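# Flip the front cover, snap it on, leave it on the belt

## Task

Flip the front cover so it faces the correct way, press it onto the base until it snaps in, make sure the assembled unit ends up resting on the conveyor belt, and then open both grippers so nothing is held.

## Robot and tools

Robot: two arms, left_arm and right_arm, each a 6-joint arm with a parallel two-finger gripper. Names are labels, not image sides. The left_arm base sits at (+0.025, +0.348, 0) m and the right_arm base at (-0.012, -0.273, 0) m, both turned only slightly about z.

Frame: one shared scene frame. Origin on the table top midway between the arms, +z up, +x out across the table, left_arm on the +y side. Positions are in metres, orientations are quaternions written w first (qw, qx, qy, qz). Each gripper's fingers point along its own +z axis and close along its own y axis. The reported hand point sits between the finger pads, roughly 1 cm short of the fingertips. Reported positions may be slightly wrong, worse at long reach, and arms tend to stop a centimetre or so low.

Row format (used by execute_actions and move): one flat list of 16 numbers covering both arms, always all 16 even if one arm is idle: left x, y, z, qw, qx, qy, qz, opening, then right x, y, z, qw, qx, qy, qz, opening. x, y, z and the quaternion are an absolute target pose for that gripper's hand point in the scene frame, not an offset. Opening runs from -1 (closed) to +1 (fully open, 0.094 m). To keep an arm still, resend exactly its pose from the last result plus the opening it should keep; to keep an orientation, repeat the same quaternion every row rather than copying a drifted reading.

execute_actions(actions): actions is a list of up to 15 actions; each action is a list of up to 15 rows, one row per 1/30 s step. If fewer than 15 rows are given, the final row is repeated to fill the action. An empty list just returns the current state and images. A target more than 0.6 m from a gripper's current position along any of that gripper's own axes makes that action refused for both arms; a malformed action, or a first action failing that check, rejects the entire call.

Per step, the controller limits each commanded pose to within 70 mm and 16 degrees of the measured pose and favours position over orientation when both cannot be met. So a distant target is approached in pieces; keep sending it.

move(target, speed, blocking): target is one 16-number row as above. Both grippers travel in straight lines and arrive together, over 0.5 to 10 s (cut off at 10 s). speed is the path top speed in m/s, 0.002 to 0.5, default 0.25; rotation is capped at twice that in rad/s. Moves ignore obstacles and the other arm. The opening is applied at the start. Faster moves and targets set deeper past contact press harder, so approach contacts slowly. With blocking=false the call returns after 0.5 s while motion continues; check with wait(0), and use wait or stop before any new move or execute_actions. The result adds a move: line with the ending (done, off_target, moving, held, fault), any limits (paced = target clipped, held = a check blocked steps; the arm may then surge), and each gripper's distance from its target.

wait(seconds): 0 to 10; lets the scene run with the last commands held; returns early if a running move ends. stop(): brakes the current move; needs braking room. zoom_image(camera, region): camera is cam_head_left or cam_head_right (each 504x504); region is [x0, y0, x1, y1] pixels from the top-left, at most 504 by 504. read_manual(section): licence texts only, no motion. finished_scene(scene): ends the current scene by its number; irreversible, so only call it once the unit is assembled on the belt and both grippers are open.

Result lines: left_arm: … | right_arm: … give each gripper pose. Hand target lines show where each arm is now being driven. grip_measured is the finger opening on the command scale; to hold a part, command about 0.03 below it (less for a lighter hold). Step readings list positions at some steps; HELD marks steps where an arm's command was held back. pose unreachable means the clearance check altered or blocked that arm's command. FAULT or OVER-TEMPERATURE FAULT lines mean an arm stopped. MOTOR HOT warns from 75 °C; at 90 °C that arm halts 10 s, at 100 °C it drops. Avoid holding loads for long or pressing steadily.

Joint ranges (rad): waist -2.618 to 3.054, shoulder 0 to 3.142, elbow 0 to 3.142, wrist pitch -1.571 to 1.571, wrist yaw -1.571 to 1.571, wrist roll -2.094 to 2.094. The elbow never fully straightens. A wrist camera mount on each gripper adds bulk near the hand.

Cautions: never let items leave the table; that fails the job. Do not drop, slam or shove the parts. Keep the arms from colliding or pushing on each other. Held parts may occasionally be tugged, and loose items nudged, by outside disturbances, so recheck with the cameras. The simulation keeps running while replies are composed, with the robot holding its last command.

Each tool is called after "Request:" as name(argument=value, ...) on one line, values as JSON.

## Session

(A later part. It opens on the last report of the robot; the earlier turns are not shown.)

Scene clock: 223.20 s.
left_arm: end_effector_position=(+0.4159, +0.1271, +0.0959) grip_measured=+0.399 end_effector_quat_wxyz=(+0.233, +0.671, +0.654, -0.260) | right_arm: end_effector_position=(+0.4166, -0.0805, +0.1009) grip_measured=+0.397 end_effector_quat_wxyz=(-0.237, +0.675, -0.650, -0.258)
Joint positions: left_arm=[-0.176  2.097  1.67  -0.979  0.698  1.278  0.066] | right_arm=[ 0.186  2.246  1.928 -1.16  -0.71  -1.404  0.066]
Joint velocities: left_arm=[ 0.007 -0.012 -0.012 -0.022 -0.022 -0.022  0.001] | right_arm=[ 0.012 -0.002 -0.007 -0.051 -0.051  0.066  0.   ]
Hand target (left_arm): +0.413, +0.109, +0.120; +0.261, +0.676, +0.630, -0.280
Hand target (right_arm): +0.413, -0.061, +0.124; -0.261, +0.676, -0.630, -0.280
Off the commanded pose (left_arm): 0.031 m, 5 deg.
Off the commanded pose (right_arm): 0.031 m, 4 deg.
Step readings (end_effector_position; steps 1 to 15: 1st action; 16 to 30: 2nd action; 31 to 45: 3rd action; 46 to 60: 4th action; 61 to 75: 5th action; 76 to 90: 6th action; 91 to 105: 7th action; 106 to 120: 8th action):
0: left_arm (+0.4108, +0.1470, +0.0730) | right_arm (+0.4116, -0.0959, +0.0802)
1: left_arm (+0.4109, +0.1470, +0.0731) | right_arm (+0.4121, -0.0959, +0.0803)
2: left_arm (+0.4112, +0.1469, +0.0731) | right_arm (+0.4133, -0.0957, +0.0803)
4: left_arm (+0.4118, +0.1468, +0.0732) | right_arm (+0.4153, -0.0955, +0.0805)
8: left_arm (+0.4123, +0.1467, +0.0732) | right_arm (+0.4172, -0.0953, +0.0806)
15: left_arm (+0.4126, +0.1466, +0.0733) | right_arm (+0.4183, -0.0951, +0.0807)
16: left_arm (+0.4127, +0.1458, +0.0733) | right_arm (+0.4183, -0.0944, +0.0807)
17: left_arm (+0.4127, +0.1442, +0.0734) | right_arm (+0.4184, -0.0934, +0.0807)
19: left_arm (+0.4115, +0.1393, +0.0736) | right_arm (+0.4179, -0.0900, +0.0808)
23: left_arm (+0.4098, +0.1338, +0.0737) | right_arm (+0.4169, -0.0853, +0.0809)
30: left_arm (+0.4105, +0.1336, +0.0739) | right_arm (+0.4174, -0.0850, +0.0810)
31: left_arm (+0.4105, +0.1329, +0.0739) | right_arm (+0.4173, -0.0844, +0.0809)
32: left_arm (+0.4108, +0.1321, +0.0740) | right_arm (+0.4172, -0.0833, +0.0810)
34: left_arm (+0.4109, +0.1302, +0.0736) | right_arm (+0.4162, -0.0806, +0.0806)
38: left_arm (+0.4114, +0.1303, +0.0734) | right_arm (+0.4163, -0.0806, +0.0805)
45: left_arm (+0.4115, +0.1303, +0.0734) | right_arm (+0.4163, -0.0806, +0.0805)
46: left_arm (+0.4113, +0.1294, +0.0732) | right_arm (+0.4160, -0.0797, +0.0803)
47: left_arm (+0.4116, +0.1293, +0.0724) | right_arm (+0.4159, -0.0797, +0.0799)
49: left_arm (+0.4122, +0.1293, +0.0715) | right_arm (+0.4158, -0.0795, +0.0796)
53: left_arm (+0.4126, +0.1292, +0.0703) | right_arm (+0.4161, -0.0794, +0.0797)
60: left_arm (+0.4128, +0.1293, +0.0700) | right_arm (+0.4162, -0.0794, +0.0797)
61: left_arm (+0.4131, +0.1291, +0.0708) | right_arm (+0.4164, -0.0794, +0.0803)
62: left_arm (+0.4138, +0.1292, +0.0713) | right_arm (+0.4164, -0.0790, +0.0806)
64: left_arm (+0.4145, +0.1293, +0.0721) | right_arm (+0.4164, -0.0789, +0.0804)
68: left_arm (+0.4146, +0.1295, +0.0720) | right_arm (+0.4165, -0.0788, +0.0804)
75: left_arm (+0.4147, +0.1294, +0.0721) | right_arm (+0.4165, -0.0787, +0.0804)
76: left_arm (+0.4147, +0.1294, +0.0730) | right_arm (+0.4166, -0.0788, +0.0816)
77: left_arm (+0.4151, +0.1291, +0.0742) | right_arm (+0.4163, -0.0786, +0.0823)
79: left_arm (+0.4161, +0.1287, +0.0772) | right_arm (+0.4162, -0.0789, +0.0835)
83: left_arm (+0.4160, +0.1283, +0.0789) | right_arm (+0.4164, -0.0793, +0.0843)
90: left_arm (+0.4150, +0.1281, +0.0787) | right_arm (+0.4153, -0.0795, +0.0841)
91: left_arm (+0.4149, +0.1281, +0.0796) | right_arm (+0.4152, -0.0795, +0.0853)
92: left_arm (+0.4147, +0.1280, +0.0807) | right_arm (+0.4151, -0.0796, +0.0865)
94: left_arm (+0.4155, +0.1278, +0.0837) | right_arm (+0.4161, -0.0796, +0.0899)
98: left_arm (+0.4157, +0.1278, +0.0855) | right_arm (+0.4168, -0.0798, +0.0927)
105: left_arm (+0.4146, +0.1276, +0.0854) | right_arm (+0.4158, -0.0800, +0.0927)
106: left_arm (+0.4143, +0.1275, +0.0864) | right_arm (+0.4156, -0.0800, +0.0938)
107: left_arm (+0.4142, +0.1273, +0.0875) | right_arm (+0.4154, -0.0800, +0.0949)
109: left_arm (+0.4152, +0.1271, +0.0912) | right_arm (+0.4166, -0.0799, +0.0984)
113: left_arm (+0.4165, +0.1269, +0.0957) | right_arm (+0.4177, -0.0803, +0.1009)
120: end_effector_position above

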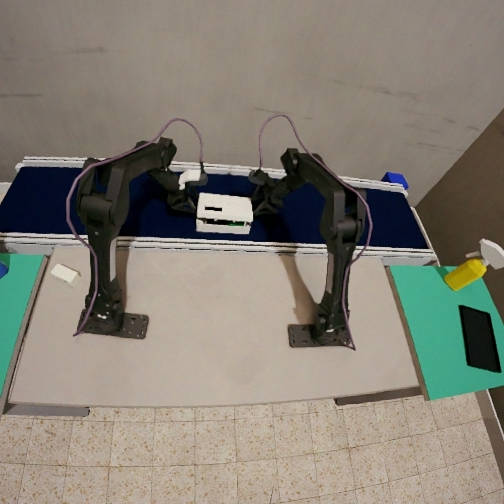

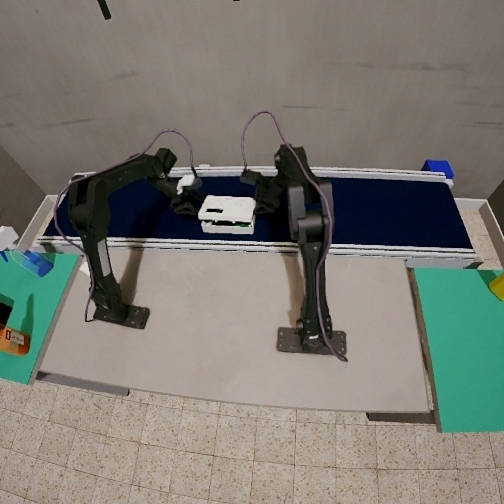

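Request:
execute_actions(actions=[[[0.405,0.108,0.128,0.261,0.675,0.63,-0.28,0.4, 0.405,-0.06,0.13,0.261,-0.675,0.63,0.28,0.4]],
[[0.395,0.108,0.13,0.261,0.675,0.63,-0.28,0.4, 0.395,-0.06,0.132,0.261,-0.675,0.63,0.28,0.4]],
[[0.385,0.108,0.13,0.261,0.675,0.63,-0.28,0.4, 0.385,-0.06,0.132,0.261,-0.675,0.63,0.28,0.4]],
[[0.375,0.108,0.13,0.261,0.675,0.63,-0.28,0.4, 0.375,-0.06,0.132,0.261,-0.675,0.63,0.28,0.4]],
[[0.365,0.108,0.13,0.261,0.675,0.63,-0.28,0.4, 0.365,-0.06,0.132,0.261,-0.675,0.63,0.28,0.4]]])

Request:
zoom_image(camera="cam_head_left", region=[150, 150, 300, 250])

Request:
zoom_image(camera="cam_head_right", region=[150, 150, 300, 250])

Scene clock: 240.00 s.
left_arm: end_effector_position=(+0.3697, +0.1254, +0.1159) grip_measured=+0.399 end_effector_quat_wxyz=(+0.233, +0.679, +0.646, -0.258) | right_arm: end_effector_position=(+0.3712, -0.0799, +0.1169) grip_measured=+0.397 end_effector_quat_wxyz=(-0.232, +0.678, -0.648, -0.259)
Joint positions: left_arm=[-0.213  1.912  1.483 -0.956  0.691  1.258  0.066] | right_arm=[ 0.208  2.057  1.697 -1.114 -0.704 -1.388  0.066]
Joint velocities: left_arm=[-0.012 -0.022  0.002 -0.022  0.007  0.066 -0.   ] | right_arm=[ 0.007 -0.002  0.002  0.007 -0.066 -0.051  0.   ]
Hand target (left_arm): +0.365, +0.109, +0.130; +0.259, +0.677, +0.629, -0.281
Hand target (right_arm): +0.365, -0.061, +0.132; -0.258, +0.677, -0.629, -0.282
Off the commanded pose (left_arm): 0.023 m, 4 deg.
Off the commanded pose (right_arm): 0.026 m, 5 deg.
Step readings (end_effector_position; steps 1 to 15: 1st action; 16 to 30: 2nd action; 31 to 45: 3rd action; 46 to 60: 4th action; 61 to 75: 5th action):
0: left_arm (+0.4158, +0.1271, +0.0959) | right_arm (+0.4166, -0.0805, +0.1009)
1: left_arm (+0.4157, +0.1269, +0.0968) | right_arm (+0.4165, -0.0804, +0.1012)
2: left_arm (+0.4151, +0.1268, +0.0983) | right_arm (+0.4162, -0.0805, +0.1018)
4: left_arm (+0.4141, +0.1265, +0.1031) | right_arm (+0.4159, -0.0806, +0.1042)
8: left_arm (+0.4137, +0.1265, +0.1104) | right_arm (+0.4157, -0.0807, +0.1085)
15: left_arm (+0.4129, +0.1264, +0.1106) | right_arm (+0.4156, -0.0807, +0.1090)
16: left_arm (+0.4123, +0.1264, +0.1109) | right_arm (+0.4148, -0.0807, +0.1092)
17: left_arm (+0.4103, +0.1264, +0.1112) | right_arm (+0.4123, -0.0807, +0.1093)
19: left_arm (+0.4063, +0.1258, +0.1133) | right_arm (+0.4083, -0.0806, +0.1107)
23: left_arm (+0.4053, +0.1256, +0.1179) | right_arm (+0.4074, -0.0809, +0.1159)
30: left_arm (+0.4053, +0.1256, +0.1182) | right_arm (+0.4074, -0.0809, +0.1172)
31: left_arm (+0.4043, +0.1257, +0.1177) | right_arm (+0.4063, -0.0809, +0.1166)
32: left_arm (+0.4014, +0.1260, +0.1170) | right_arm (+0.4028, -0.0808, +0.1160)
34: left_arm (+0.3950, +0.1256, +0.1160) | right_arm (+0.3965, -0.0805, +0.1148)
38: left_arm (+0.3924, +0.1253, +0.1164) | right_arm (+0.3937, -0.0807, +0.1149)
45: left_arm (+0.3924, +0.1253, +0.1166) | right_arm (+0.3937, -0.0807, +0.1154)
46: left_arm (+0.3917, +0.1254, +0.1163) | right_arm (+0.3928, -0.0807, +0.1150)
47: left_arm (+0.3891, +0.1257, +0.1157) | right_arm (+0.3898, -0.0806, +0.1146)
49: left_arm (+0.3830, +0.1253, +0.1153) | right_arm (+0.3837, -0.0802, +0.1143)
53: left_arm (+0.3807, +0.1252, +0.1162) | right_arm (+0.3817, -0.0803, +0.1161)
60: left_arm (+0.3808, +0.1254, +0.1162) | right_arm (+0.3822, -0.0802, +0.1169)
61: left_arm (+0.3802, +0.1255, +0.1157) | right_arm (+0.3815, -0.0804, +0.1164)
62: left_arm (+0.3778, +0.1257, +0.1154) | right_arm (+0.3787, -0.0803, +0.1159)
64: left_arm (+0.3719, +0.1255, +0.1151) | right_arm (+0.3727, -0.0799, +0.1152)
68: left_arm (+0.3696, +0.1253, +0.1159) | right_arm (+0.3708, -0.0799, +0.1163)
75: end_effector_position above

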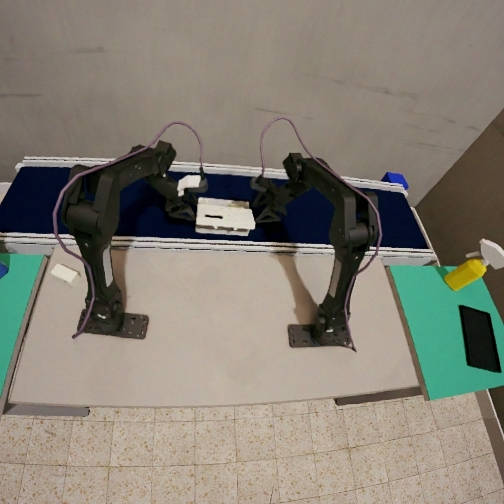

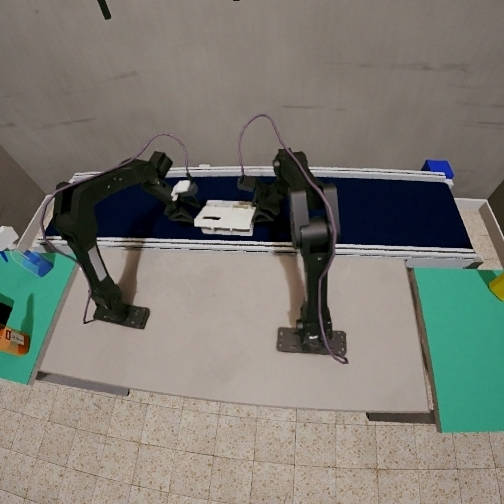

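Region (150, 150, 300, 250) of cam_head_left's 504x504 image, scaled by 3.360, with more detail than that image has.

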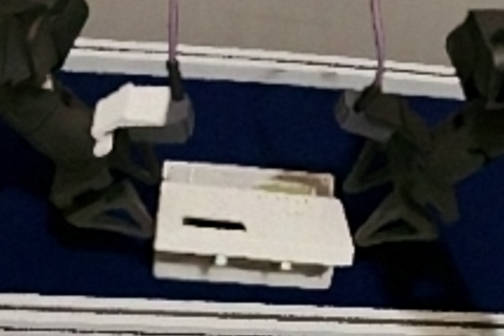

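Region (150, 150, 300, 250) of cam_head_right's 504x504 image, scaled by 3.360, with more detail than that image has.

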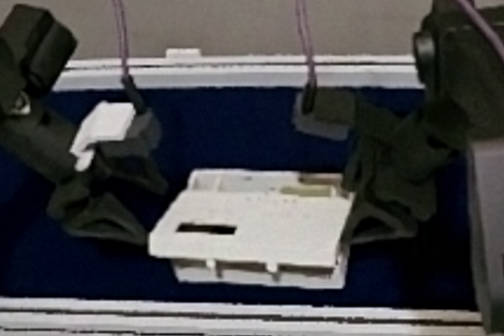

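Cover is tilted with its rear on the base. I'll lower it into an overhanging rest and release.

Request:
execute_actions(actions=[[[0.365,0.108,0.11,0.261,0.675,0.63,-0.28,0.4, 0.365,-0.06,0.112,0.261,-0.675,0.63,0.28,0.4]],
[[0.365,0.108,0.098,0.261,0.675,0.63,-0.28,0.4, 0.365,-0.06,0.10,0.261,-0.675,0.63,0.28,0.4]],
[[0.365,0.108,0.086,0.261,0.675,0.63,-0.28,0.4, 0.365,-0.06,0.09,0.261,-0.675,0.63,0.28,0.4]],
[[0.365,0.108,0.076,0.261,0.675,0.63,-0.28,0.4, 0.365,-0.06,0.082,0.261,-0.675,0.63,0.28,0.4]],
[[0.365,0.122,0.074,0.261,0.675,0.63,-0.28,0.4, 0.365,-0.075,0.08,0.261,-0.675,0.63,0.28,0.4]],
[[0.365,0.14,0.074,0.261,0.675,0.63,-0.28,0.4, 0.365,-0.095,0.08,0.261,-0.675,0.63,0.28,0.4]],
[[0.365,0.16,0.074,0.261,0.675,0.63,-0.28,0.4, 0.365,-0.115,0.08,0.261,-0.675,0.63,0.28,0.4]]])

Request:
zoom_image(camera="cam_head_left", region=[150, 160, 300, 260])

Request:
zoom_image(camera="cam_head_right", region=[150, 160, 300, 260])

Scene clock: 253.70 s.
left_arm: end_effector_position=(+0.3754, +0.1615, +0.0761) grip_measured=+0.399 end_effector_quat_wxyz=(+0.269, +0.677, +0.633, -0.261) | right_arm: end_effector_position=(+0.3734, -0.1168, +0.0862) grip_measured=+0.397 end_effector_quat_wxyz=(-0.271, +0.680, -0.630, -0.260)
Joint positions: left_arm=[-0.096  1.93   1.316 -0.805  0.756  1.4    0.066] | right_arm=[ 0.096  2.052  1.538 -0.994 -0.768 -1.541  0.066]
Joint velocities: left_arm=[ 0.017  0.012  0.002  0.037 -0.022 -0.051  0.   ] | right_arm=[-0.002  0.002 -0.017 -0.081 -0.022 -0.037 -0.   ]
Hand target (left_arm): +0.365, +0.160, +0.074; +0.262, +0.675, +0.631, -0.280
Hand target (right_arm): +0.365, -0.115, +0.080; -0.262, +0.675, -0.631, -0.280
Off the commanded pose (left_arm): 0.011 m, 2 deg.
Off the commanded pose (right_arm): 0.011 m, 3 deg.
Step readings (end_effector_position; steps 1 to 15: 1st action; 16 to 30: 2nd action; 31 to 45: 3rd action; 46 to 60: 4th action; 61 to 75: 5th action; 76 to 90: 6th action; 91 to 105: 7th action):
0: left_arm (+0.3698, +0.1254, +0.1159) | right_arm (+0.3712, -0.0799, +0.1169)
1: left_arm (+0.3700, +0.1254, +0.1141) | right_arm (+0.3713, -0.0799, +0.1149)
2: left_arm (+0.3697, +0.1255, +0.1114) | right_arm (+0.3706, -0.0800, +0.1126)
4: left_arm (+0.3666, +0.1260, +0.1048) | right_arm (+0.3674, -0.0798, +0.1062)
8: left_arm (+0.3646, +0.1260, +0.1005) | right_arm (+0.3654, -0.0791, +0.1017)
15: left_arm (+0.3669, +0.1259, +0.1005) | right_arm (+0.3680, -0.0792, +0.1015)
16: left_arm (+0.3671, +0.1259, +0.0994) | right_arm (+0.3682, -0.0792, +0.1002)
17: left_arm (+0.3673, +0.1258, +0.0981) | right_arm (+0.3683, -0.0792, +0.0988)
19: left_arm (+0.3663, +0.1262, +0.0948) | right_arm (+0.3673, -0.0794, +0.0953)
23: left_arm (+0.3668, +0.1260, +0.0933) | right_arm (+0.3676, -0.0791, +0.0937)
30: left_arm (+0.3678, +0.1260, +0.0933) | right_arm (+0.3685, -0.0791, +0.0937)
31: left_arm (+0.3680, +0.1260, +0.0922) | right_arm (+0.3686, -0.0791, +0.0927)
32: left_arm (+0.3680, +0.1260, +0.0908) | right_arm (+0.3683, -0.0791, +0.0918)
34: left_arm (+0.3672, +0.1263, +0.0871) | right_arm (+0.3677, -0.0789, +0.0894)
38: left_arm (+0.3674, +0.1267, +0.0838) | right_arm (+0.3677, -0.0783, +0.0891)
45: left_arm (+0.3683, +0.1268, +0.0836) | right_arm (+0.3679, -0.0783, +0.0888)
46: left_arm (+0.3686, +0.1268, +0.0828) | right_arm (+0.3678, -0.0783, +0.0880)
47: left_arm (+0.3686, +0.1270, +0.0816) | right_arm (+0.3678, -0.0778, +0.0878)
49: left_arm (+0.3682, +0.1276, +0.0773) | right_arm (+0.3679, -0.0771, +0.0879)
53: left_arm (+0.3680, +0.1281, +0.0722) | right_arm (+0.3682, -0.0762, +0.0879)
60: left_arm (+0.3684, +0.1283, +0.0720) | right_arm (+0.3687, -0.0761, +0.0880)
61: left_arm (+0.3688, +0.1293, +0.0719) | right_arm (+0.3688, -0.0769, +0.0878)
62: left_arm (+0.3688, +0.1292, +0.0724) | right_arm (+0.3691, -0.0772, +0.0877)
64: left_arm (+0.3689, +0.1289, +0.0736) | right_arm (+0.3695, -0.0776, +0.0871)
68: left_arm (+0.3686, +0.1282, +0.0744) | right_arm (+0.3701, -0.0779, +0.0866)
75: left_arm (+0.3681, +0.1279, +0.0745) | right_arm (+0.3701, -0.0779, +0.0866)
76: left_arm (+0.3684, +0.1290, +0.0746) | right_arm (+0.3706, -0.0793, +0.0867)
77: left_arm (+0.3691, +0.1308, +0.0750) | right_arm (+0.3711, -0.0813, +0.0867)
79: left_arm (+0.3721, +0.1368, +0.0752) | right_arm (+0.3733, -0.0887, +0.0863)
83: left_arm (+0.3753, +0.1422, +0.0759) | right_arm (+0.3763, -0.0971, +0.0862)
90: left_arm (+0.3749, +0.1413, +0.0767) | right_arm (+0.3754, -0.0967, +0.0865)
91: left_arm (+0.3748, +0.1426, +0.0769) | right_arm (+0.3751, -0.0981, +0.0867)
92: left_arm (+0.3747, +0.1452, +0.0771) | right_arm (+0.3744, -0.1004, +0.0868)
94: left_arm (+0.3767, +0.1534, +0.0768) | right_arm (+0.3750, -0.1080, +0.0866)
98: left_arm (+0.3777, +0.1613, +0.0763) | right_arm (+0.3754, -0.1166, +0.0863)
105: end_effector_position above

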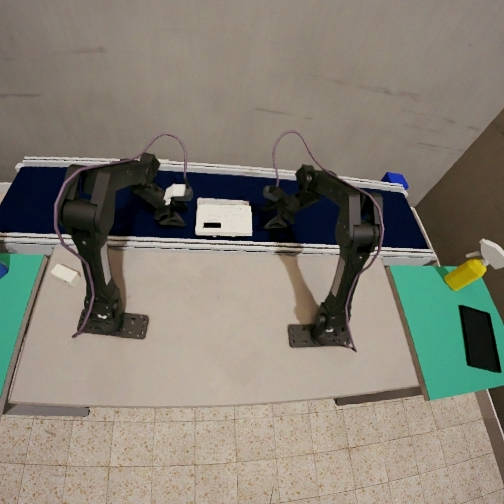

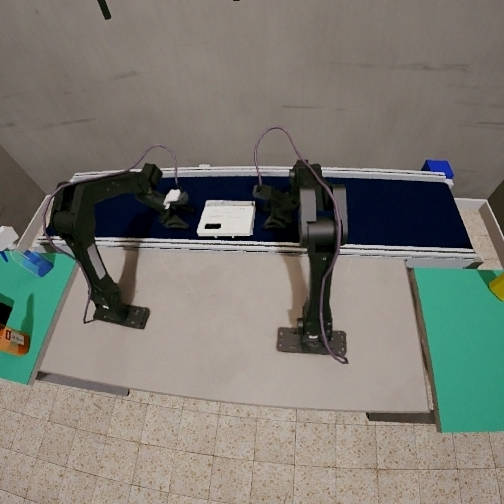

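Region (150, 160, 300, 260) of cam_head_left's 504x504 image, scaled by 3.360, with more detail than that image has.

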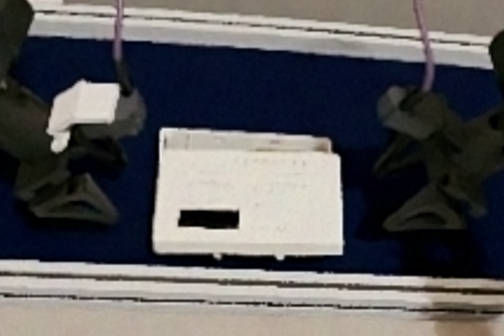

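Region (150, 160, 300, 260) of cam_head_right's 504x504 image, scaled by 3.360, with more detail than that image has.

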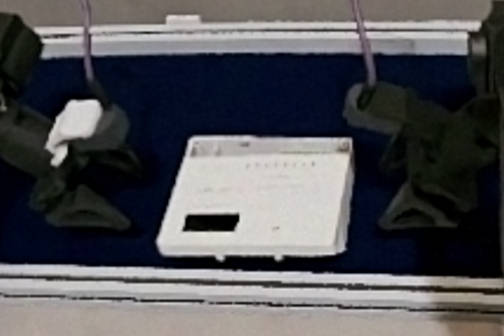

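Request:
execute_actions(actions=[[[0.365,0.15,0.066,0.261,0.675,0.63,-0.28,0.4, 0.365,-0.10,0.062,0.261,-0.675,0.63,0.28,0.4]],
[[0.365,0.145,0.066,0.261,0.675,0.63,-0.28,0.4, 0.365,-0.095,0.062,0.261,-0.675,0.63,0.28,0.4]]])

Scene clock: 265.63 s.
left_arm: end_effector_position=(+0.3715, +0.1483, +0.0734) grip_measured=+0.399 end_effector_quat_wxyz=(+0.269, +0.682, +0.627, -0.264) | right_arm: end_effector_position=(+0.3705, -0.0992, +0.0695) grip_measured=+0.397 end_effector_quat_wxyz=(-0.266, +0.680, -0.629, -0.266)
Joint positions: left_arm=[-0.132  1.93   1.301 -0.768  0.756  1.371  0.066] | right_arm=[ 0.14   2.073  1.499 -0.914 -0.768 -1.49   0.066]
Joint velocities: left_arm=[-0.012 -0.002  0.012 -0.037  0.007 -0.051 -0.   ] | right_arm=[-0.007  0.002 -0.007  0.037 -0.037  0.007  0.001]
Hand target (left_arm): +0.365, +0.145, +0.066; +0.261, +0.675, +0.630, -0.280
Hand target (right_arm): +0.365, -0.095, +0.062; -0.261, +0.675, -0.630, -0.280
Off the commanded pose (left_arm): 0.010 m, 2 deg.
Off the commanded pose (right_arm): 0.010 m, 2 deg.
Step readings (end_effector_position; steps 1 to 15: 1st action; 16 to 30: 2nd action):
0: left_arm (+0.3749, +0.1616, +0.0760) | right_arm (+0.3728, -0.1169, +0.0862)
1: left_arm (+0.3747, +0.1609, +0.0756) | right_arm (+0.3728, -0.1158, +0.0848)
2: left_arm (+0.3743, +0.1596, +0.0751) | right_arm (+0.3725, -0.1139, +0.0831)
4: left_arm (+0.3718, +0.1561, +0.0736) | right_arm (+0.3692, -0.1086, +0.0774)
8: left_arm (+0.3698, +0.1530, +0.0728) | right_arm (+0.3660, -0.1025, +0.0697)
15: left_arm (+0.3710, +0.1527, +0.0730) | right_arm (+0.3685, -0.1022, +0.0693)
16: left_arm (+0.3711, +0.1524, +0.0730) | right_arm (+0.3688, -0.1020, +0.0693)
17: left_arm (+0.3713, +0.1518, +0.0731) | right_arm (+0.3692, -0.1015, +0.0694)
19: left_arm (+0.3711, +0.1500, +0.0732) | right_arm (+0.3696, -0.1006, +0.0694)
23: left_arm (+0.3710, +0.1484, +0.0733) | right_arm (+0.3700, -0.0993, +0.0695)
30: end_effector_position above

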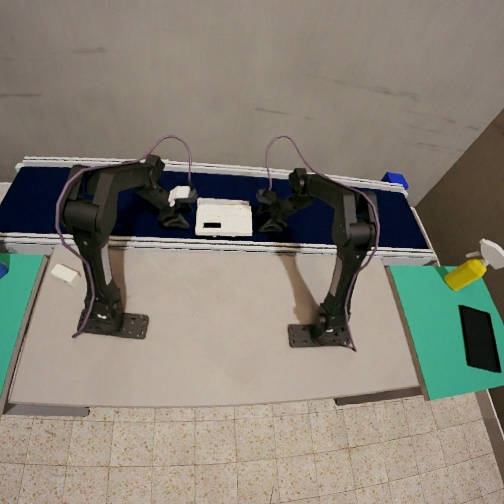

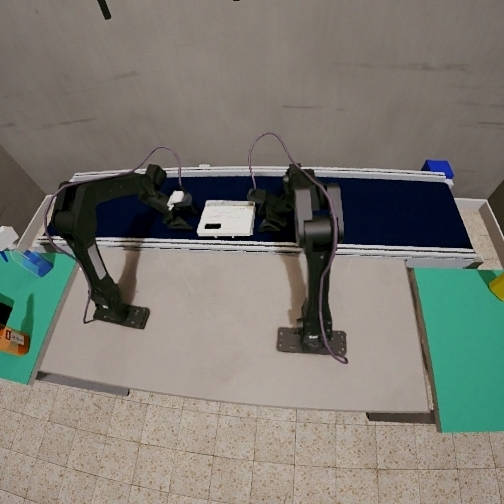

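Request:
execute_actions(actions=[[[0.37,0.135,0.07,0.256,0.686,0.618,-0.285,0.4, 0.37,-0.085,0.07,0.256,-0.686,0.618,0.285,0.4]],
[[0.37,0.125,0.072,0.256,0.686,0.618,-0.285,0.4, 0.37,-0.075,0.072,0.256,-0.686,0.618,0.285,0.4]],
[[0.37,0.115,0.074,0.256,0.686,0.618,-0.285,0.4, 0.37,-0.065,0.074,0.256,-0.686,0.618,0.285,0.4]],
[[0.37,0.105,0.078,0.256,0.686,0.618,-0.285,0.4, 0.37,-0.055,0.078,0.256,-0.686,0.618,0.285,0.4]],
[[0.37,0.105,0.088,0.256,0.686,0.618,-0.285,0.4, 0.37,-0.055,0.088,0.256,-0.686,0.618,0.285,0.4]],
[[0.37,0.105,0.098,0.256,0.686,0.618,-0.285,0.4, 0.37,-0.055,0.098,0.256,-0.686,0.618,0.285,0.4]],
[[0.37,0.105,0.108,0.256,0.686,0.618,-0.285,0.4, 0.37,-0.055,0.108,0.256,-0.686,0.618,0.285,0.4]],
[[0.37,0.105,0.118,0.256,0.686,0.618,-0.285,0.4, 0.37,-0.055,0.118,0.256,-0.686,0.618,0.285,0.4]],
[[0.37,0.105,0.128,0.256,0.686,0.618,-0.285,0.4, 0.37,-0.055,0.128,0.256,-0.686,0.618,0.285,0.4]]])

Request:
zoom_image(camera="cam_head_left", region=[150, 160, 300, 260])

Request:
zoom_image(camera="cam_head_right", region=[150, 160, 300, 260])

Scene clock: 284.67 s.
left_arm: end_effector_position=(+0.3732, +0.1103, +0.1130) grip_measured=+0.399 end_effector_quat_wxyz=(+0.248, +0.688, +0.623, -0.276) | right_arm: end_effector_position=(+0.3701, -0.0626, +0.1065) grip_measured=+0.397 end_effector_quat_wxyz=(-0.238, +0.683, -0.630, -0.283)
Joint positions: left_arm=[-0.23   1.952  1.501 -0.923  0.741  1.28   0.066] | right_arm=[ 0.233  2.099  1.696 -1.082 -0.755 -1.4    0.066]
Joint velocities: left_arm=[-0.002 -0.002 -0.012  0.022  0.007  0.037  0.   ] | right_arm=[-0.017  0.002  0.002  0.007 -0.066 -0.022 -0.002]
Hand target (left_arm): +0.370, +0.105, +0.128; +0.256, +0.686, +0.618, -0.285
Hand target (right_arm): +0.370, -0.055, +0.128; -0.256, +0.686, -0.618, -0.285
Off the commanded pose (left_arm): 0.016 m, 1 deg.
Off the commanded pose (right_arm): 0.023 m, 2 deg.
Step readings (end_effector_position; steps 1 to 15: 1st action; 16 to 30: 2nd action; 31 to 45: 3rd action; 46 to 60: 4th action; 61 to 75: 5th action; 76 to 90: 6th action; 91 to 105: 7th action; 106 to 120: 8th action; 121 to 135: 9th action):
0: left_arm (+0.3717, +0.1483, +0.0735) | right_arm (+0.3707, -0.0992, +0.0695)
1: left_arm (+0.3715, +0.1476, +0.0732) | right_arm (+0.3704, -0.0985, +0.0696)
2: left_arm (+0.3722, +0.1459, +0.0727) | right_arm (+0.3708, -0.0970, +0.0696)
4: left_arm (+0.3728, +0.1419, +0.0708) | right_arm (+0.3716, -0.0927, +0.0693)
8: left_arm (+0.3706, +0.1392, +0.0678) | right_arm (+0.3691, -0.0887, +0.0677)
15: left_arm (+0.3700, +0.1394, +0.0675) | right_arm (+0.3677, -0.0889, +0.0673)
16: left_arm (+0.3696, +0.1387, +0.0675) | right_arm (+0.3674, -0.0882, +0.0673)
17: left_arm (+0.3687, +0.1373, +0.0675) | right_arm (+0.3669, -0.0872, +0.0673)
19: left_arm (+0.3667, +0.1337, +0.0676) | right_arm (+0.3655, -0.0848, +0.0669)
23: left_arm (+0.3685, +0.1317, +0.0702) | right_arm (+0.3652, -0.0843, +0.0665)
30: left_arm (+0.3688, +0.1314, +0.0705) | right_arm (+0.3652, -0.0843, +0.0665)
31: left_arm (+0.3684, +0.1307, +0.0704) | right_arm (+0.3648, -0.0836, +0.0663)
32: left_arm (+0.3689, +0.1304, +0.0706) | right_arm (+0.3652, -0.0835, +0.0662)
34: left_arm (+0.3695, +0.1299, +0.0709) | right_arm (+0.3666, -0.0837, +0.0664)
38: left_arm (+0.3697, +0.1294, +0.0709) | right_arm (+0.3675, -0.0838, +0.0664)
45: left_arm (+0.3697, +0.1293, +0.0709) | right_arm (+0.3677, -0.0837, +0.0665)
46: left_arm (+0.3696, +0.1286, +0.0712) | right_arm (+0.3677, -0.0830, +0.0667)
47: left_arm (+0.3699, +0.1277, +0.0714) | right_arm (+0.3681, -0.0826, +0.0665)
49: left_arm (+0.3698, +0.1249, +0.0722) | right_arm (+0.3675, -0.0809, +0.0660)
53: left_arm (+0.3688, +0.1195, +0.0741) | right_arm (+0.3650, -0.0739, +0.0673)
60: left_arm (+0.3667, +0.1144, +0.0756) | right_arm (+0.3636, -0.0674, +0.0701)
61: left_arm (+0.3670, +0.1143, +0.0763) | right_arm (+0.3640, -0.0672, +0.0709)
62: left_arm (+0.3678, +0.1139, +0.0772) | right_arm (+0.3647, -0.0668, +0.0720)
64: left_arm (+0.3700, +0.1126, +0.0800) | right_arm (+0.3667, -0.0651, +0.0751)
68: left_arm (+0.3711, +0.1111, +0.0819) | right_arm (+0.3681, -0.0636, +0.0776)
75: left_arm (+0.3711, +0.1111, +0.0819) | right_arm (+0.3681, -0.0635, +0.0776)
76: left_arm (+0.3710, +0.1112, +0.0826) | right_arm (+0.3680, -0.0635, +0.0784)
77: left_arm (+0.3710, +0.1112, +0.0836) | right_arm (+0.3680, -0.0635, +0.0795)
79: left_arm (+0.3724, +0.1107, +0.0862) | right_arm (+0.3692, -0.0631, +0.0823)
83: left_arm (+0.3736, +0.1102, +0.0882) | right_arm (+0.3700, -0.0629, +0.0843)
90: left_arm (+0.3722, +0.1107, +0.0879) | right_arm (+0.3693, -0.0630, +0.0842)
91: left_arm (+0.3719, +0.1108, +0.0886) | right_arm (+0.3692, -0.0631, +0.0852)
92: left_arm (+0.3717, +0.1108, +0.0896) | right_arm (+0.3690, -0.0631, +0.0862)
94: left_arm (+0.3729, +0.1104, +0.0924) | right_arm (+0.3701, -0.0627, +0.0893)
98: left_arm (+0.3737, +0.1101, +0.0943) | right_arm (+0.3706, -0.0626, +0.0913)
105: left_arm (+0.3721, +0.1107, +0.0940) | right_arm (+0.3695, -0.0628, +0.0912)
106: left_arm (+0.3718, +0.1108, +0.0948) | right_arm (+0.3694, -0.0629, +0.0922)
107: left_arm (+0.3717, +0.1108, +0.0959) | right_arm (+0.3693, -0.0629, +0.0934)
109: left_arm (+0.3730, +0.1104, +0.0989) | right_arm (+0.3702, -0.0626, +0.0965)
113: left_arm (+0.3740, +0.1101, +0.1010) | right_arm (+0.3709, -0.0625, +0.0987)
120: left_arm (+0.3724, +0.1106, +0.1007) | right_arm (+0.3698, -0.0627, +0.0986)
121: left_arm (+0.3720, +0.1107, +0.1015) | right_arm (+0.3697, -0.0627, +0.0997)
122: left_arm (+0.3719, +0.1107, +0.1027) | right_arm (+0.3696, -0.0628, +0.1009)
124: left_arm (+0.3729, +0.1104, +0.1068) | right_arm (+0.3707, -0.0625, +0.1043)
128: left_arm (+0.3743, +0.1099, +0.1128) | right_arm (+0.3713, -0.0623, +0.1066)
135: end_effector_position above

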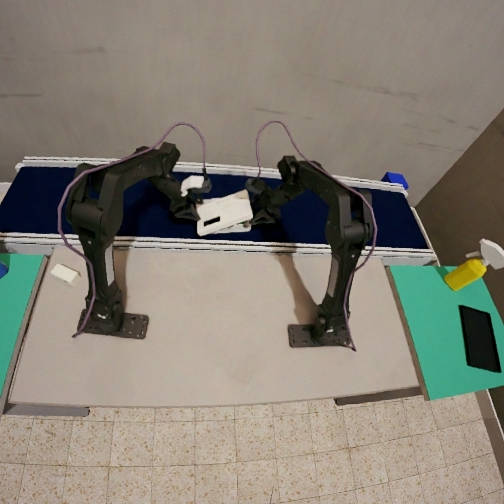

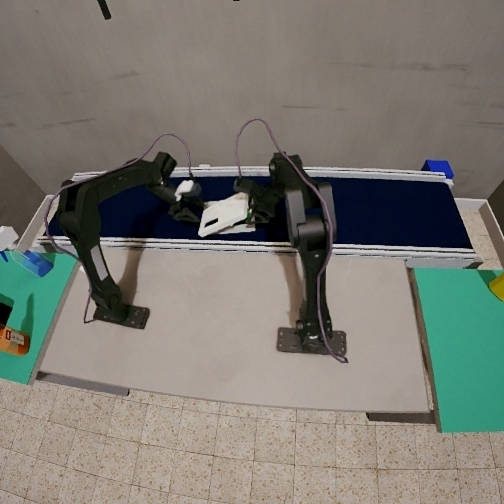

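Region (150, 160, 300, 260) of cam_head_left's 504x504 image, scaled by 3.360, with more detail than that image has.

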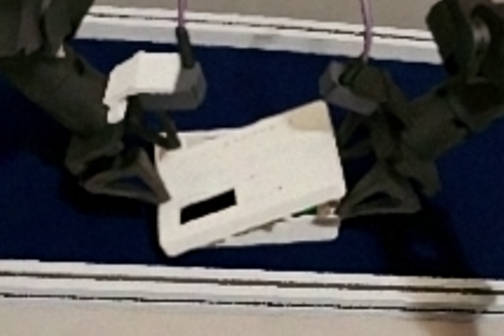

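Region (150, 160, 300, 260) of cam_head_right's 504x504 image, scaled by 3.360, with more detail than that image has.

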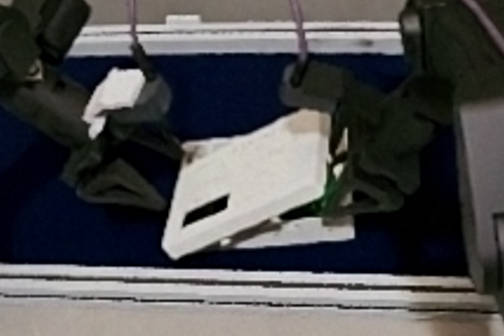

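Request:
move(target=[0.28,0.2,0.16,0.45,0.55,0.65,0.1,0.4, 0.37,-0.055,0.128,0.256,-0.686,0.618,0.285,0.4], speed=0.15)

Request:
move(target=[0.23,0.03,0.11,0.579,0.406,0.579,0.406,0.2, 0.37,-0.055,0.128,0.256,-0.686,0.618,0.285,0.4], speed=0.15)

Request:
zoom_image(camera="cam_head_left", region=[140, 170, 320, 300])

Request:
zoom_image(camera="cam_head_right", region=[140, 170, 320, 300])

Scene clock: 309.30 s.
left_arm: end_effector_position=(+0.2824, +0.1972, +0.1628) grip_measured=+0.399 end_effector_quat_wxyz=(+0.456, +0.576, +0.669, +0.106) | right_arm: end_effector_position=(+0.3699, -0.0632, +0.1059) grip_measured=+0.397 end_effector_quat_wxyz=(-0.237, +0.683, -0.631, -0.282)
Joint positions: left_arm=[-0.501  0.824  0.544 -0.318 -0.084  0.882  0.066] | right_arm=[ 0.233  2.099  1.696 -1.084 -0.75  -1.4    0.066]
Joint velocities: left_arm=[-0.002 -0.002 -0.002 -0.095 -0.022 -0.037  0.   ] | right_arm=[-0.002 -0.002  0.007 -0.037  0.051  0.007 -0.001]
Hand target (left_arm): +0.280, +0.199, +0.163; +0.462, +0.569, +0.672, +0.106
Hand target (right_arm): +0.370, -0.055, +0.128; -0.256, +0.686, -0.618, -0.285
Off the commanded pose (left_arm): 0.005 m, 1 deg.
Off the commanded pose (right_arm): 0.024 m, 3 deg.
move: off_target (right_arm)

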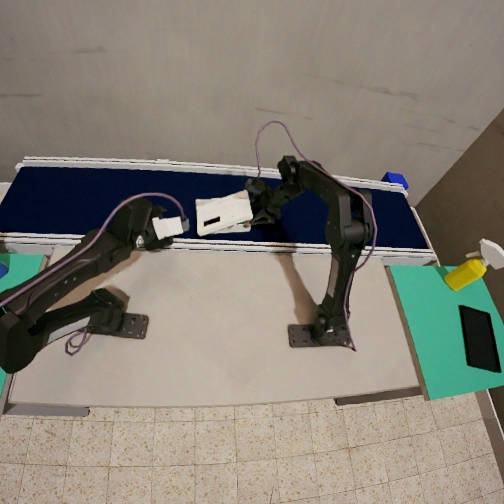

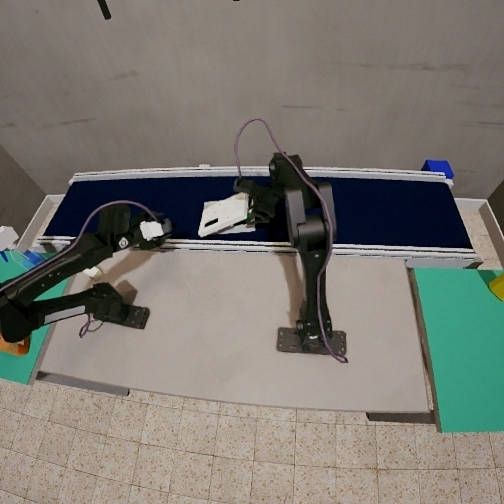

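Scene clock: 313.27 s.
left_arm: end_effector_position=(+0.2320, +0.0231, +0.1175) grip_measured=+0.202 end_effector_quat_wxyz=(+0.581, +0.399, +0.589, +0.395) | right_arm: end_effector_position=(+0.3699, -0.0633, +0.1059) grip_measured=+0.397 end_effector_quat_wxyz=(-0.236, +0.683, -0.631, -0.282)
Joint positions: left_arm=[-1.404  2.042  0.713  1.177 -1.487  1.041  0.056] | right_arm=[ 0.233  2.099  1.696 -1.084 -0.75  -1.4    0.066]
Joint velocities: left_arm=[ 0.012  0.046 -0.007  0.242  0.022  0.256 -0.   ] | right_arm=[-0.002 -0.012 -0.032 -0.022  0.007  0.037  0.   ]
Hand target (left_arm): +0.230, +0.030, +0.109; +0.573, +0.408, +0.583, +0.408
Hand target (right_arm): +0.370, -0.055, +0.128; -0.256, +0.686, -0.618, -0.285
Off the commanded pose (left_arm): 0.010 m, 2 deg.
Off the commanded pose (right_arm): 0.024 m, 3 deg.
move: off_target (right_arm)

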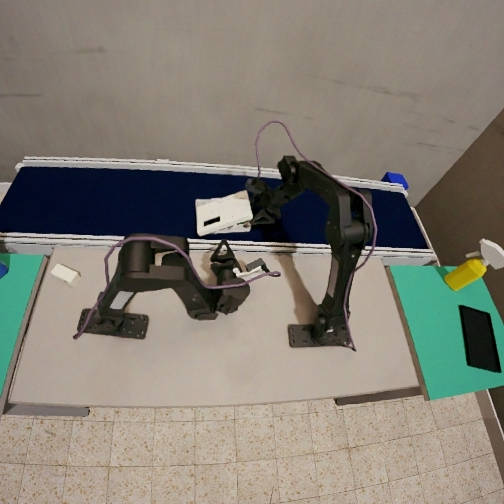

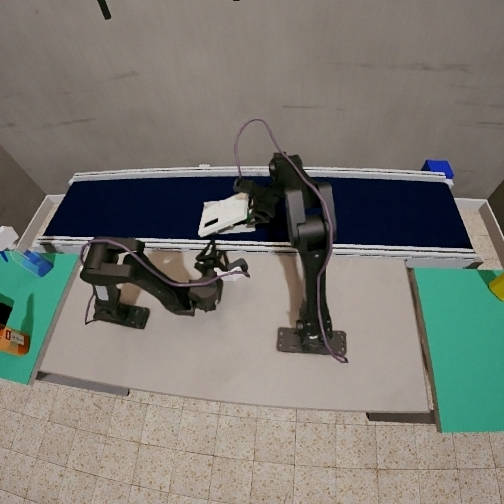

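Region (140, 170, 320, 300) of cam_head_left's 504x504 image, scaled by 2.800, with more detail than that image has.

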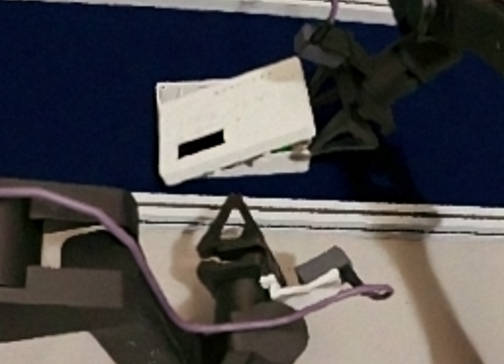

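Region (140, 170, 320, 300) of cam_head_right's 504x504 image, scaled by 2.800, with more detail than that image has.

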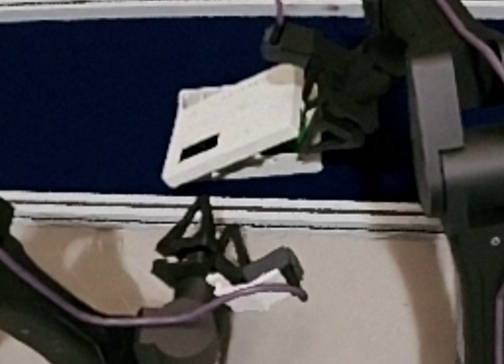

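Request:
move(target=[0.315,0.033,0.10,0.579,0.406,0.579,0.406,0.3, 0.37,-0.055,0.128,0.256,-0.686,0.618,0.285,0.4], speed=0.04)

Request:
zoom_image(camera="cam_head_left", region=[160, 170, 300, 270])

Request:
zoom_image(camera="cam_head_right", region=[160, 170, 300, 270])

Scene clock: 325.80 s.
left_arm: end_effector_position=(+0.3111, +0.0408, +0.0999) grip_measured=+0.298 end_effector_quat_wxyz=(+0.573, +0.408, +0.581, +0.410) | right_arm: end_effector_position=(+0.3697, -0.0633, +0.1059) grip_measured=+0.397 end_effector_quat_wxyz=(-0.236, +0.683, -0.631, -0.282)
Joint positions: left_arm=[-1.156  2.157  0.713  1.418 -1.248  1.209  0.061] | right_arm=[ 0.233  2.099  1.696 -1.085 -0.75  -1.4    0.066]
Joint velocities: left_arm=[ 0.002 -0.002  0.007  0.007  0.007 -0.007  0.001] | right_arm=[ 0.007 -0.002 -0.007  0.081  0.051  0.051 -0.001]
Hand target (left_arm): +0.315, +0.034, +0.100; +0.578, +0.406, +0.580, +0.405
Hand target (right_arm): +0.370, -0.055, +0.128; -0.256, +0.686, -0.618, -0.285
Off the commanded pose (left_arm): 0.009 m, 1 deg.
Off the commanded pose (right_arm): 0.024 m, 3 deg.
move: off_target (right_arm)

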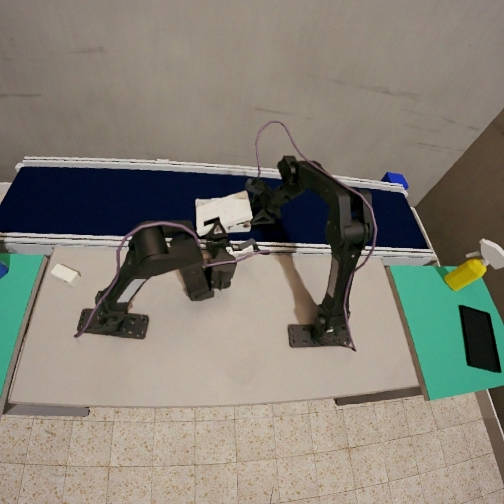

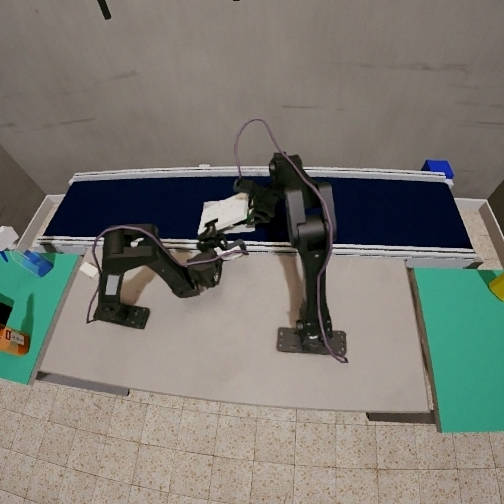

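Region (160, 170, 300, 270) of cam_head_left's 504x504 image, scaled by 3.600, with more detail than that image has; it fills the top 360 rows of this view, and the rest is white.

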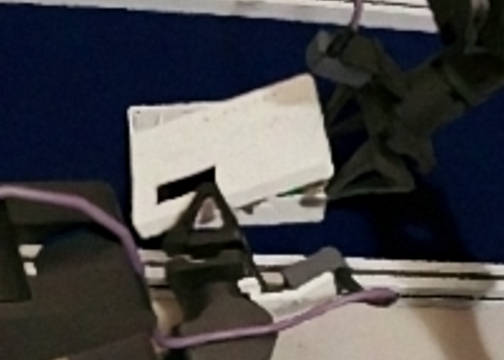

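Region (160, 170, 300, 270) of cam_head_right's 504x504 image, scaled by 3.600, with more detail than that image has; it fills the top 360 rows of this view, and the rest is white.

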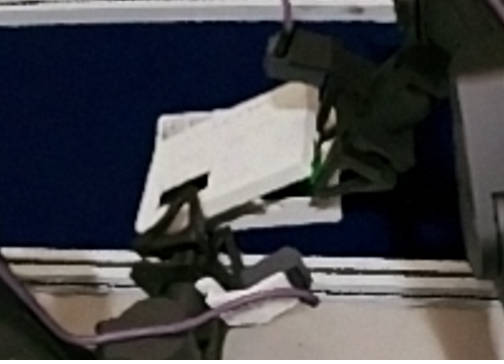

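Request:
move(target=[0.332,0.022,0.104,0.579,0.406,0.579,0.406,0.3, 0.37,-0.055,0.128,0.256,-0.686,0.618,0.285,0.4], speed=0.03)

Request:
move(target=[0.332,0.022,0.104,0.579,0.406,0.579,0.406,-0.75, 0.37,-0.055,0.128,0.256,-0.686,0.618,0.285,0.4], speed=0.03)

Request:
zoom_image(camera="cam_head_left", region=[160, 170, 300, 270])

Request:
zoom_image(camera="cam_head_right", region=[160, 170, 300, 270])

Scene clock: 334.23 s.
left_arm: end_effector_position=(+0.3279, +0.0274, +0.1085) grip_measured=+0.298 end_effector_quat_wxyz=(+0.584, +0.397, +0.583, +0.403) | right_arm: end_effector_position=(+0.3696, -0.0634, +0.1058) grip_measured=+0.397 end_effector_quat_wxyz=(-0.236, +0.683, -0.631, -0.282)
Joint positions: left_arm=[-1.122  2.175  0.791  1.401 -1.211  1.218  0.061] | right_arm=[ 0.233  2.099  1.696 -1.086 -0.75  -1.4    0.066]
Joint velocities: left_arm=[-0.017  0.007  0.012 -0.037  0.051  0.037 -0.001] | right_arm=[-0.007 -0.007  0.022  0.037 -0.081 -0.007 -0.   ]
Hand target (left_arm): +0.332, +0.022, +0.104; +0.579, +0.406, +0.579, +0.406
Hand target (right_arm): +0.370, -0.055, +0.128; -0.256, +0.686, -0.618, -0.285
Off the commanded pose (left_arm): 0.008 m, 1 deg.
Off the commanded pose (right_arm): 0.024 m, 3 deg.
move: off_target (right_arm)

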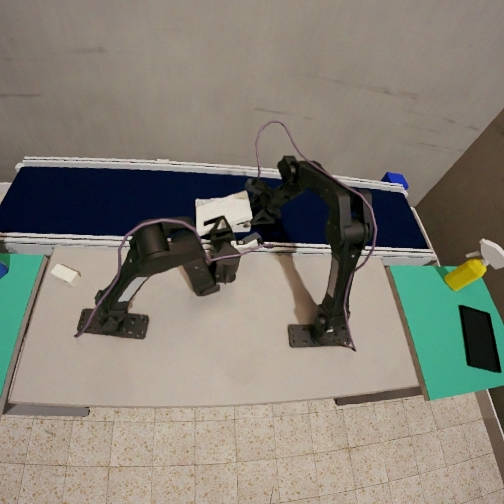

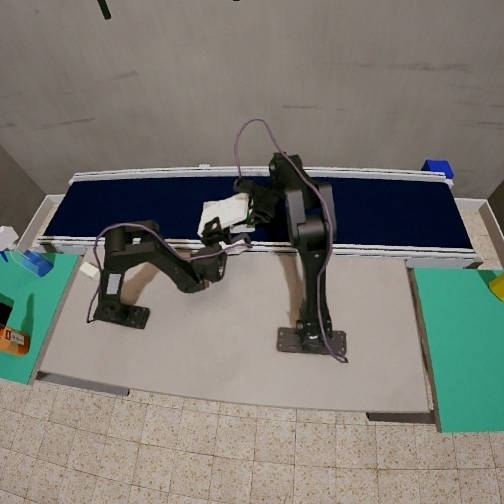

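Scene clock: 335.27 s.
left_arm: end_effector_position=(+0.3280, +0.0280, +0.1088) grip_measured=-0.645 end_effector_quat_wxyz=(+0.584, +0.395, +0.584, +0.403) | right_arm: end_effector_position=(+0.3701, -0.0649, +0.1045) grip_measured=+0.397 end_effector_quat_wxyz=(-0.233, +0.684, -0.633, -0.278)
Joint positions: left_arm=[-1.122  2.175  0.791  1.403 -1.214  1.216  0.017] | right_arm=[ 0.232  2.099  1.696 -1.086 -0.739 -1.4    0.066]
Joint velocities: left_arm=[-0.007  0.002  0.002  0.051  0.022 -0.095 -0.   ] | right_arm=[-0.007 -0.012 -0.002 -0.007 -0.007 -0.037 -0.   ]
Hand target (left_arm): +0.332, +0.022, +0.104; +0.579, +0.406, +0.579, +0.406
Hand target (right_arm): +0.370, -0.055, +0.128; -0.256, +0.687, -0.618, -0.285
Off the commanded pose (left_arm): 0.009 m, 2 deg.
Off the commanded pose (right_arm): 0.025 m, 3 deg.
move: off_target (right_arm)

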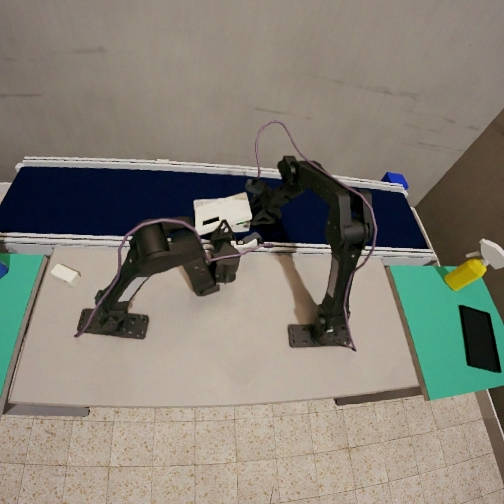

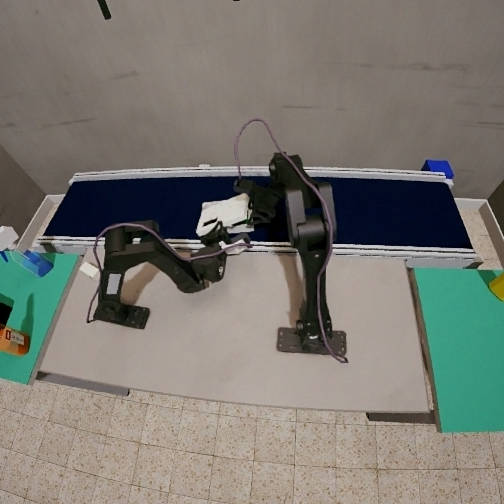

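Region (160, 170, 300, 270) of cam_head_left's 504x504 image, scaled by 3.600, with more detail than that image has; it fills the top 360 rows of this view, and the rest is white.

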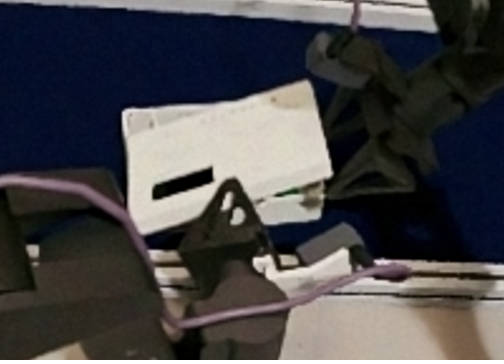

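Region (160, 170, 300, 270) of cam_head_right's 504x504 image, scaled by 3.600, with more detail than that image has; it fills the top 360 rows of this view, and the rest is white.

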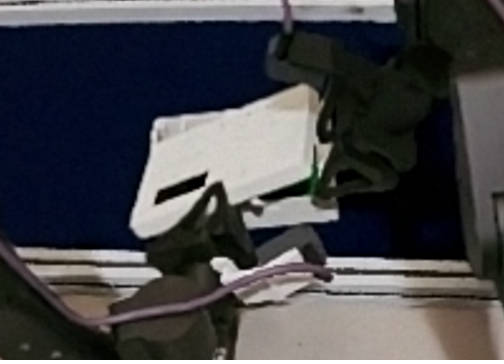

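Request:
move(target=[0.33,0.04,0.13,0.579,0.406,0.579,0.406,-0.7, 0.37,-0.13,0.128,0.256,-0.686,0.618,0.285,0.4], speed=0.05)

Request:
move(target=[0.36,0.33,0.20,0.5,0.5,0.5,0.5,-0.7, 0.33,-0.2,0.13,0.256,-0.686,0.618,0.285,0.4], speed=0.1)

Request:
zoom_image(camera="cam_head_left", region=[170, 180, 270, 250])

Request:
zoom_image(camera="cam_head_right", region=[180, 180, 280, 250])

Scene clock: 344.60 s.
left_arm: end_effector_position=(+0.3292, +0.0360, +0.1252) grip_measured=-0.645 end_effector_quat_wxyz=(+0.578, +0.405, +0.580, +0.407) | right_arm: end_effector_position=(+0.3629, -0.1310, +0.1080) grip_measured=+0.397 end_effector_quat_wxyz=(-0.235, +0.682, -0.627, -0.293)
Joint positions: left_arm=[-1.11   2.083  0.755  1.326 -1.196  1.221  0.017] | right_arm=[ 0.062  2.099  1.696 -1.27  -0.765 -1.648  0.066]
Joint velocities: left_arm=[-0.007 -0.007 -0.012 -0.022 -0.051  0.11   0.   ] | right_arm=[-0.007  0.002 -0.017 -0.051 -0.037  0.051  0.001]
Hand target (left_arm): +0.330, +0.040, +0.130; +0.579, +0.406, +0.579, +0.406
Hand target (right_arm): +0.369, -0.130, +0.128; -0.257, +0.686, -0.618, -0.285
Off the commanded pose (left_arm): 0.006 m, 0 deg.
Off the commanded pose (right_arm): 0.021 m, 3 deg.
move: off_target (right_arm)

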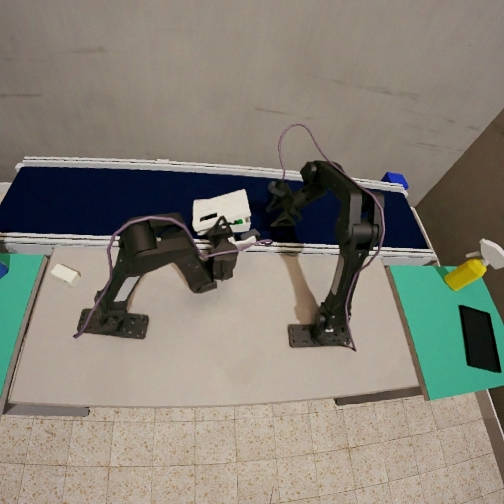

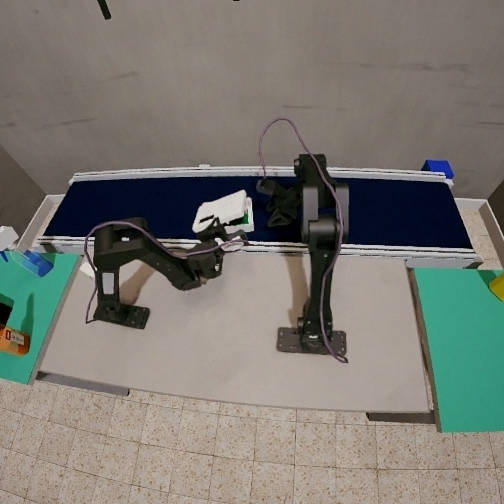

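Scene clock: 348.30 s.
left_arm: end_effector_position=(+0.3593, +0.3302, +0.1865) grip_measured=-0.644 end_effector_quat_wxyz=(+0.488, +0.509, +0.515, +0.488) | right_arm: end_effector_position=(+0.3385, -0.1994, +0.1237) grip_measured=+0.397 end_effector_quat_wxyz=(-0.255, +0.690, -0.617, -0.280)
Joint positions: left_arm=[-0.044  1.007  0.164  0.794 -0.133  1.558  0.017] | right_arm=[-0.125  2.017  1.627 -1.412 -0.748 -1.913  0.066]
Joint velocities: left_arm=[ 0.002  0.007 -0.012  0.037  0.051 -0.022  0.   ] | right_arm=[ 0.007 -0.007 -0.022  0.022 -0.022  0.007 -0.   ]
Hand target (left_arm): +0.359, +0.330, +0.201; +0.500, +0.499, +0.503, +0.497
Hand target (right_arm): +0.330, -0.199, +0.130; -0.257, +0.686, -0.618, -0.285
Off the commanded pose (left_arm): 0.014 m, 3 deg.
Off the commanded pose (right_arm): 0.011 m, 1 deg.
move: off_target (left_arm, right_arm)

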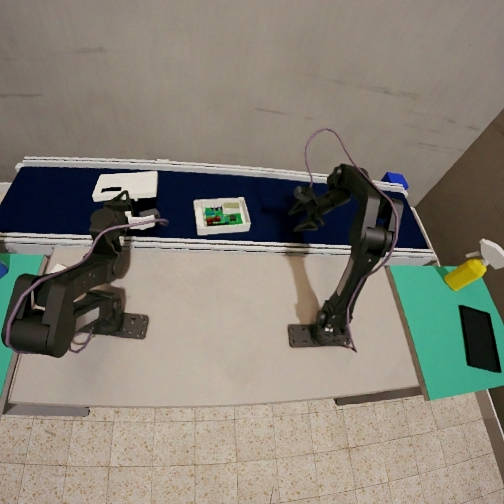

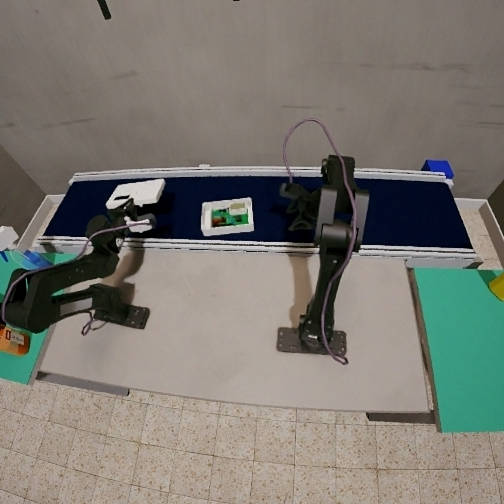

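Region (170, 180, 270, 250) of cam_head_left's 504x504 image, scaled by 5.040, with more detail than that image has; it fills the top 353 rows of this view, and the rest is white.

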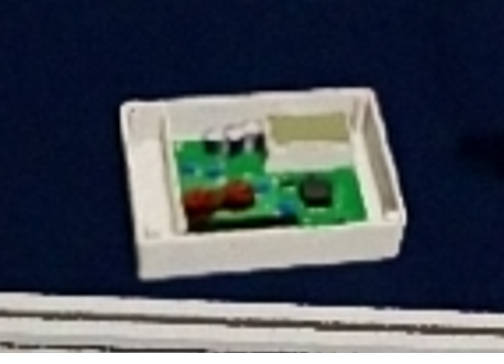

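Region (180, 180, 280, 250) of cam_head_right's 504x504 image, scaled by 5.040, with more detail than that image has; it fills the top 353 rows of this view, and the rest is white.

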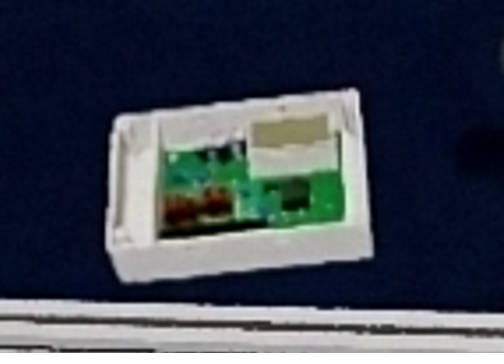

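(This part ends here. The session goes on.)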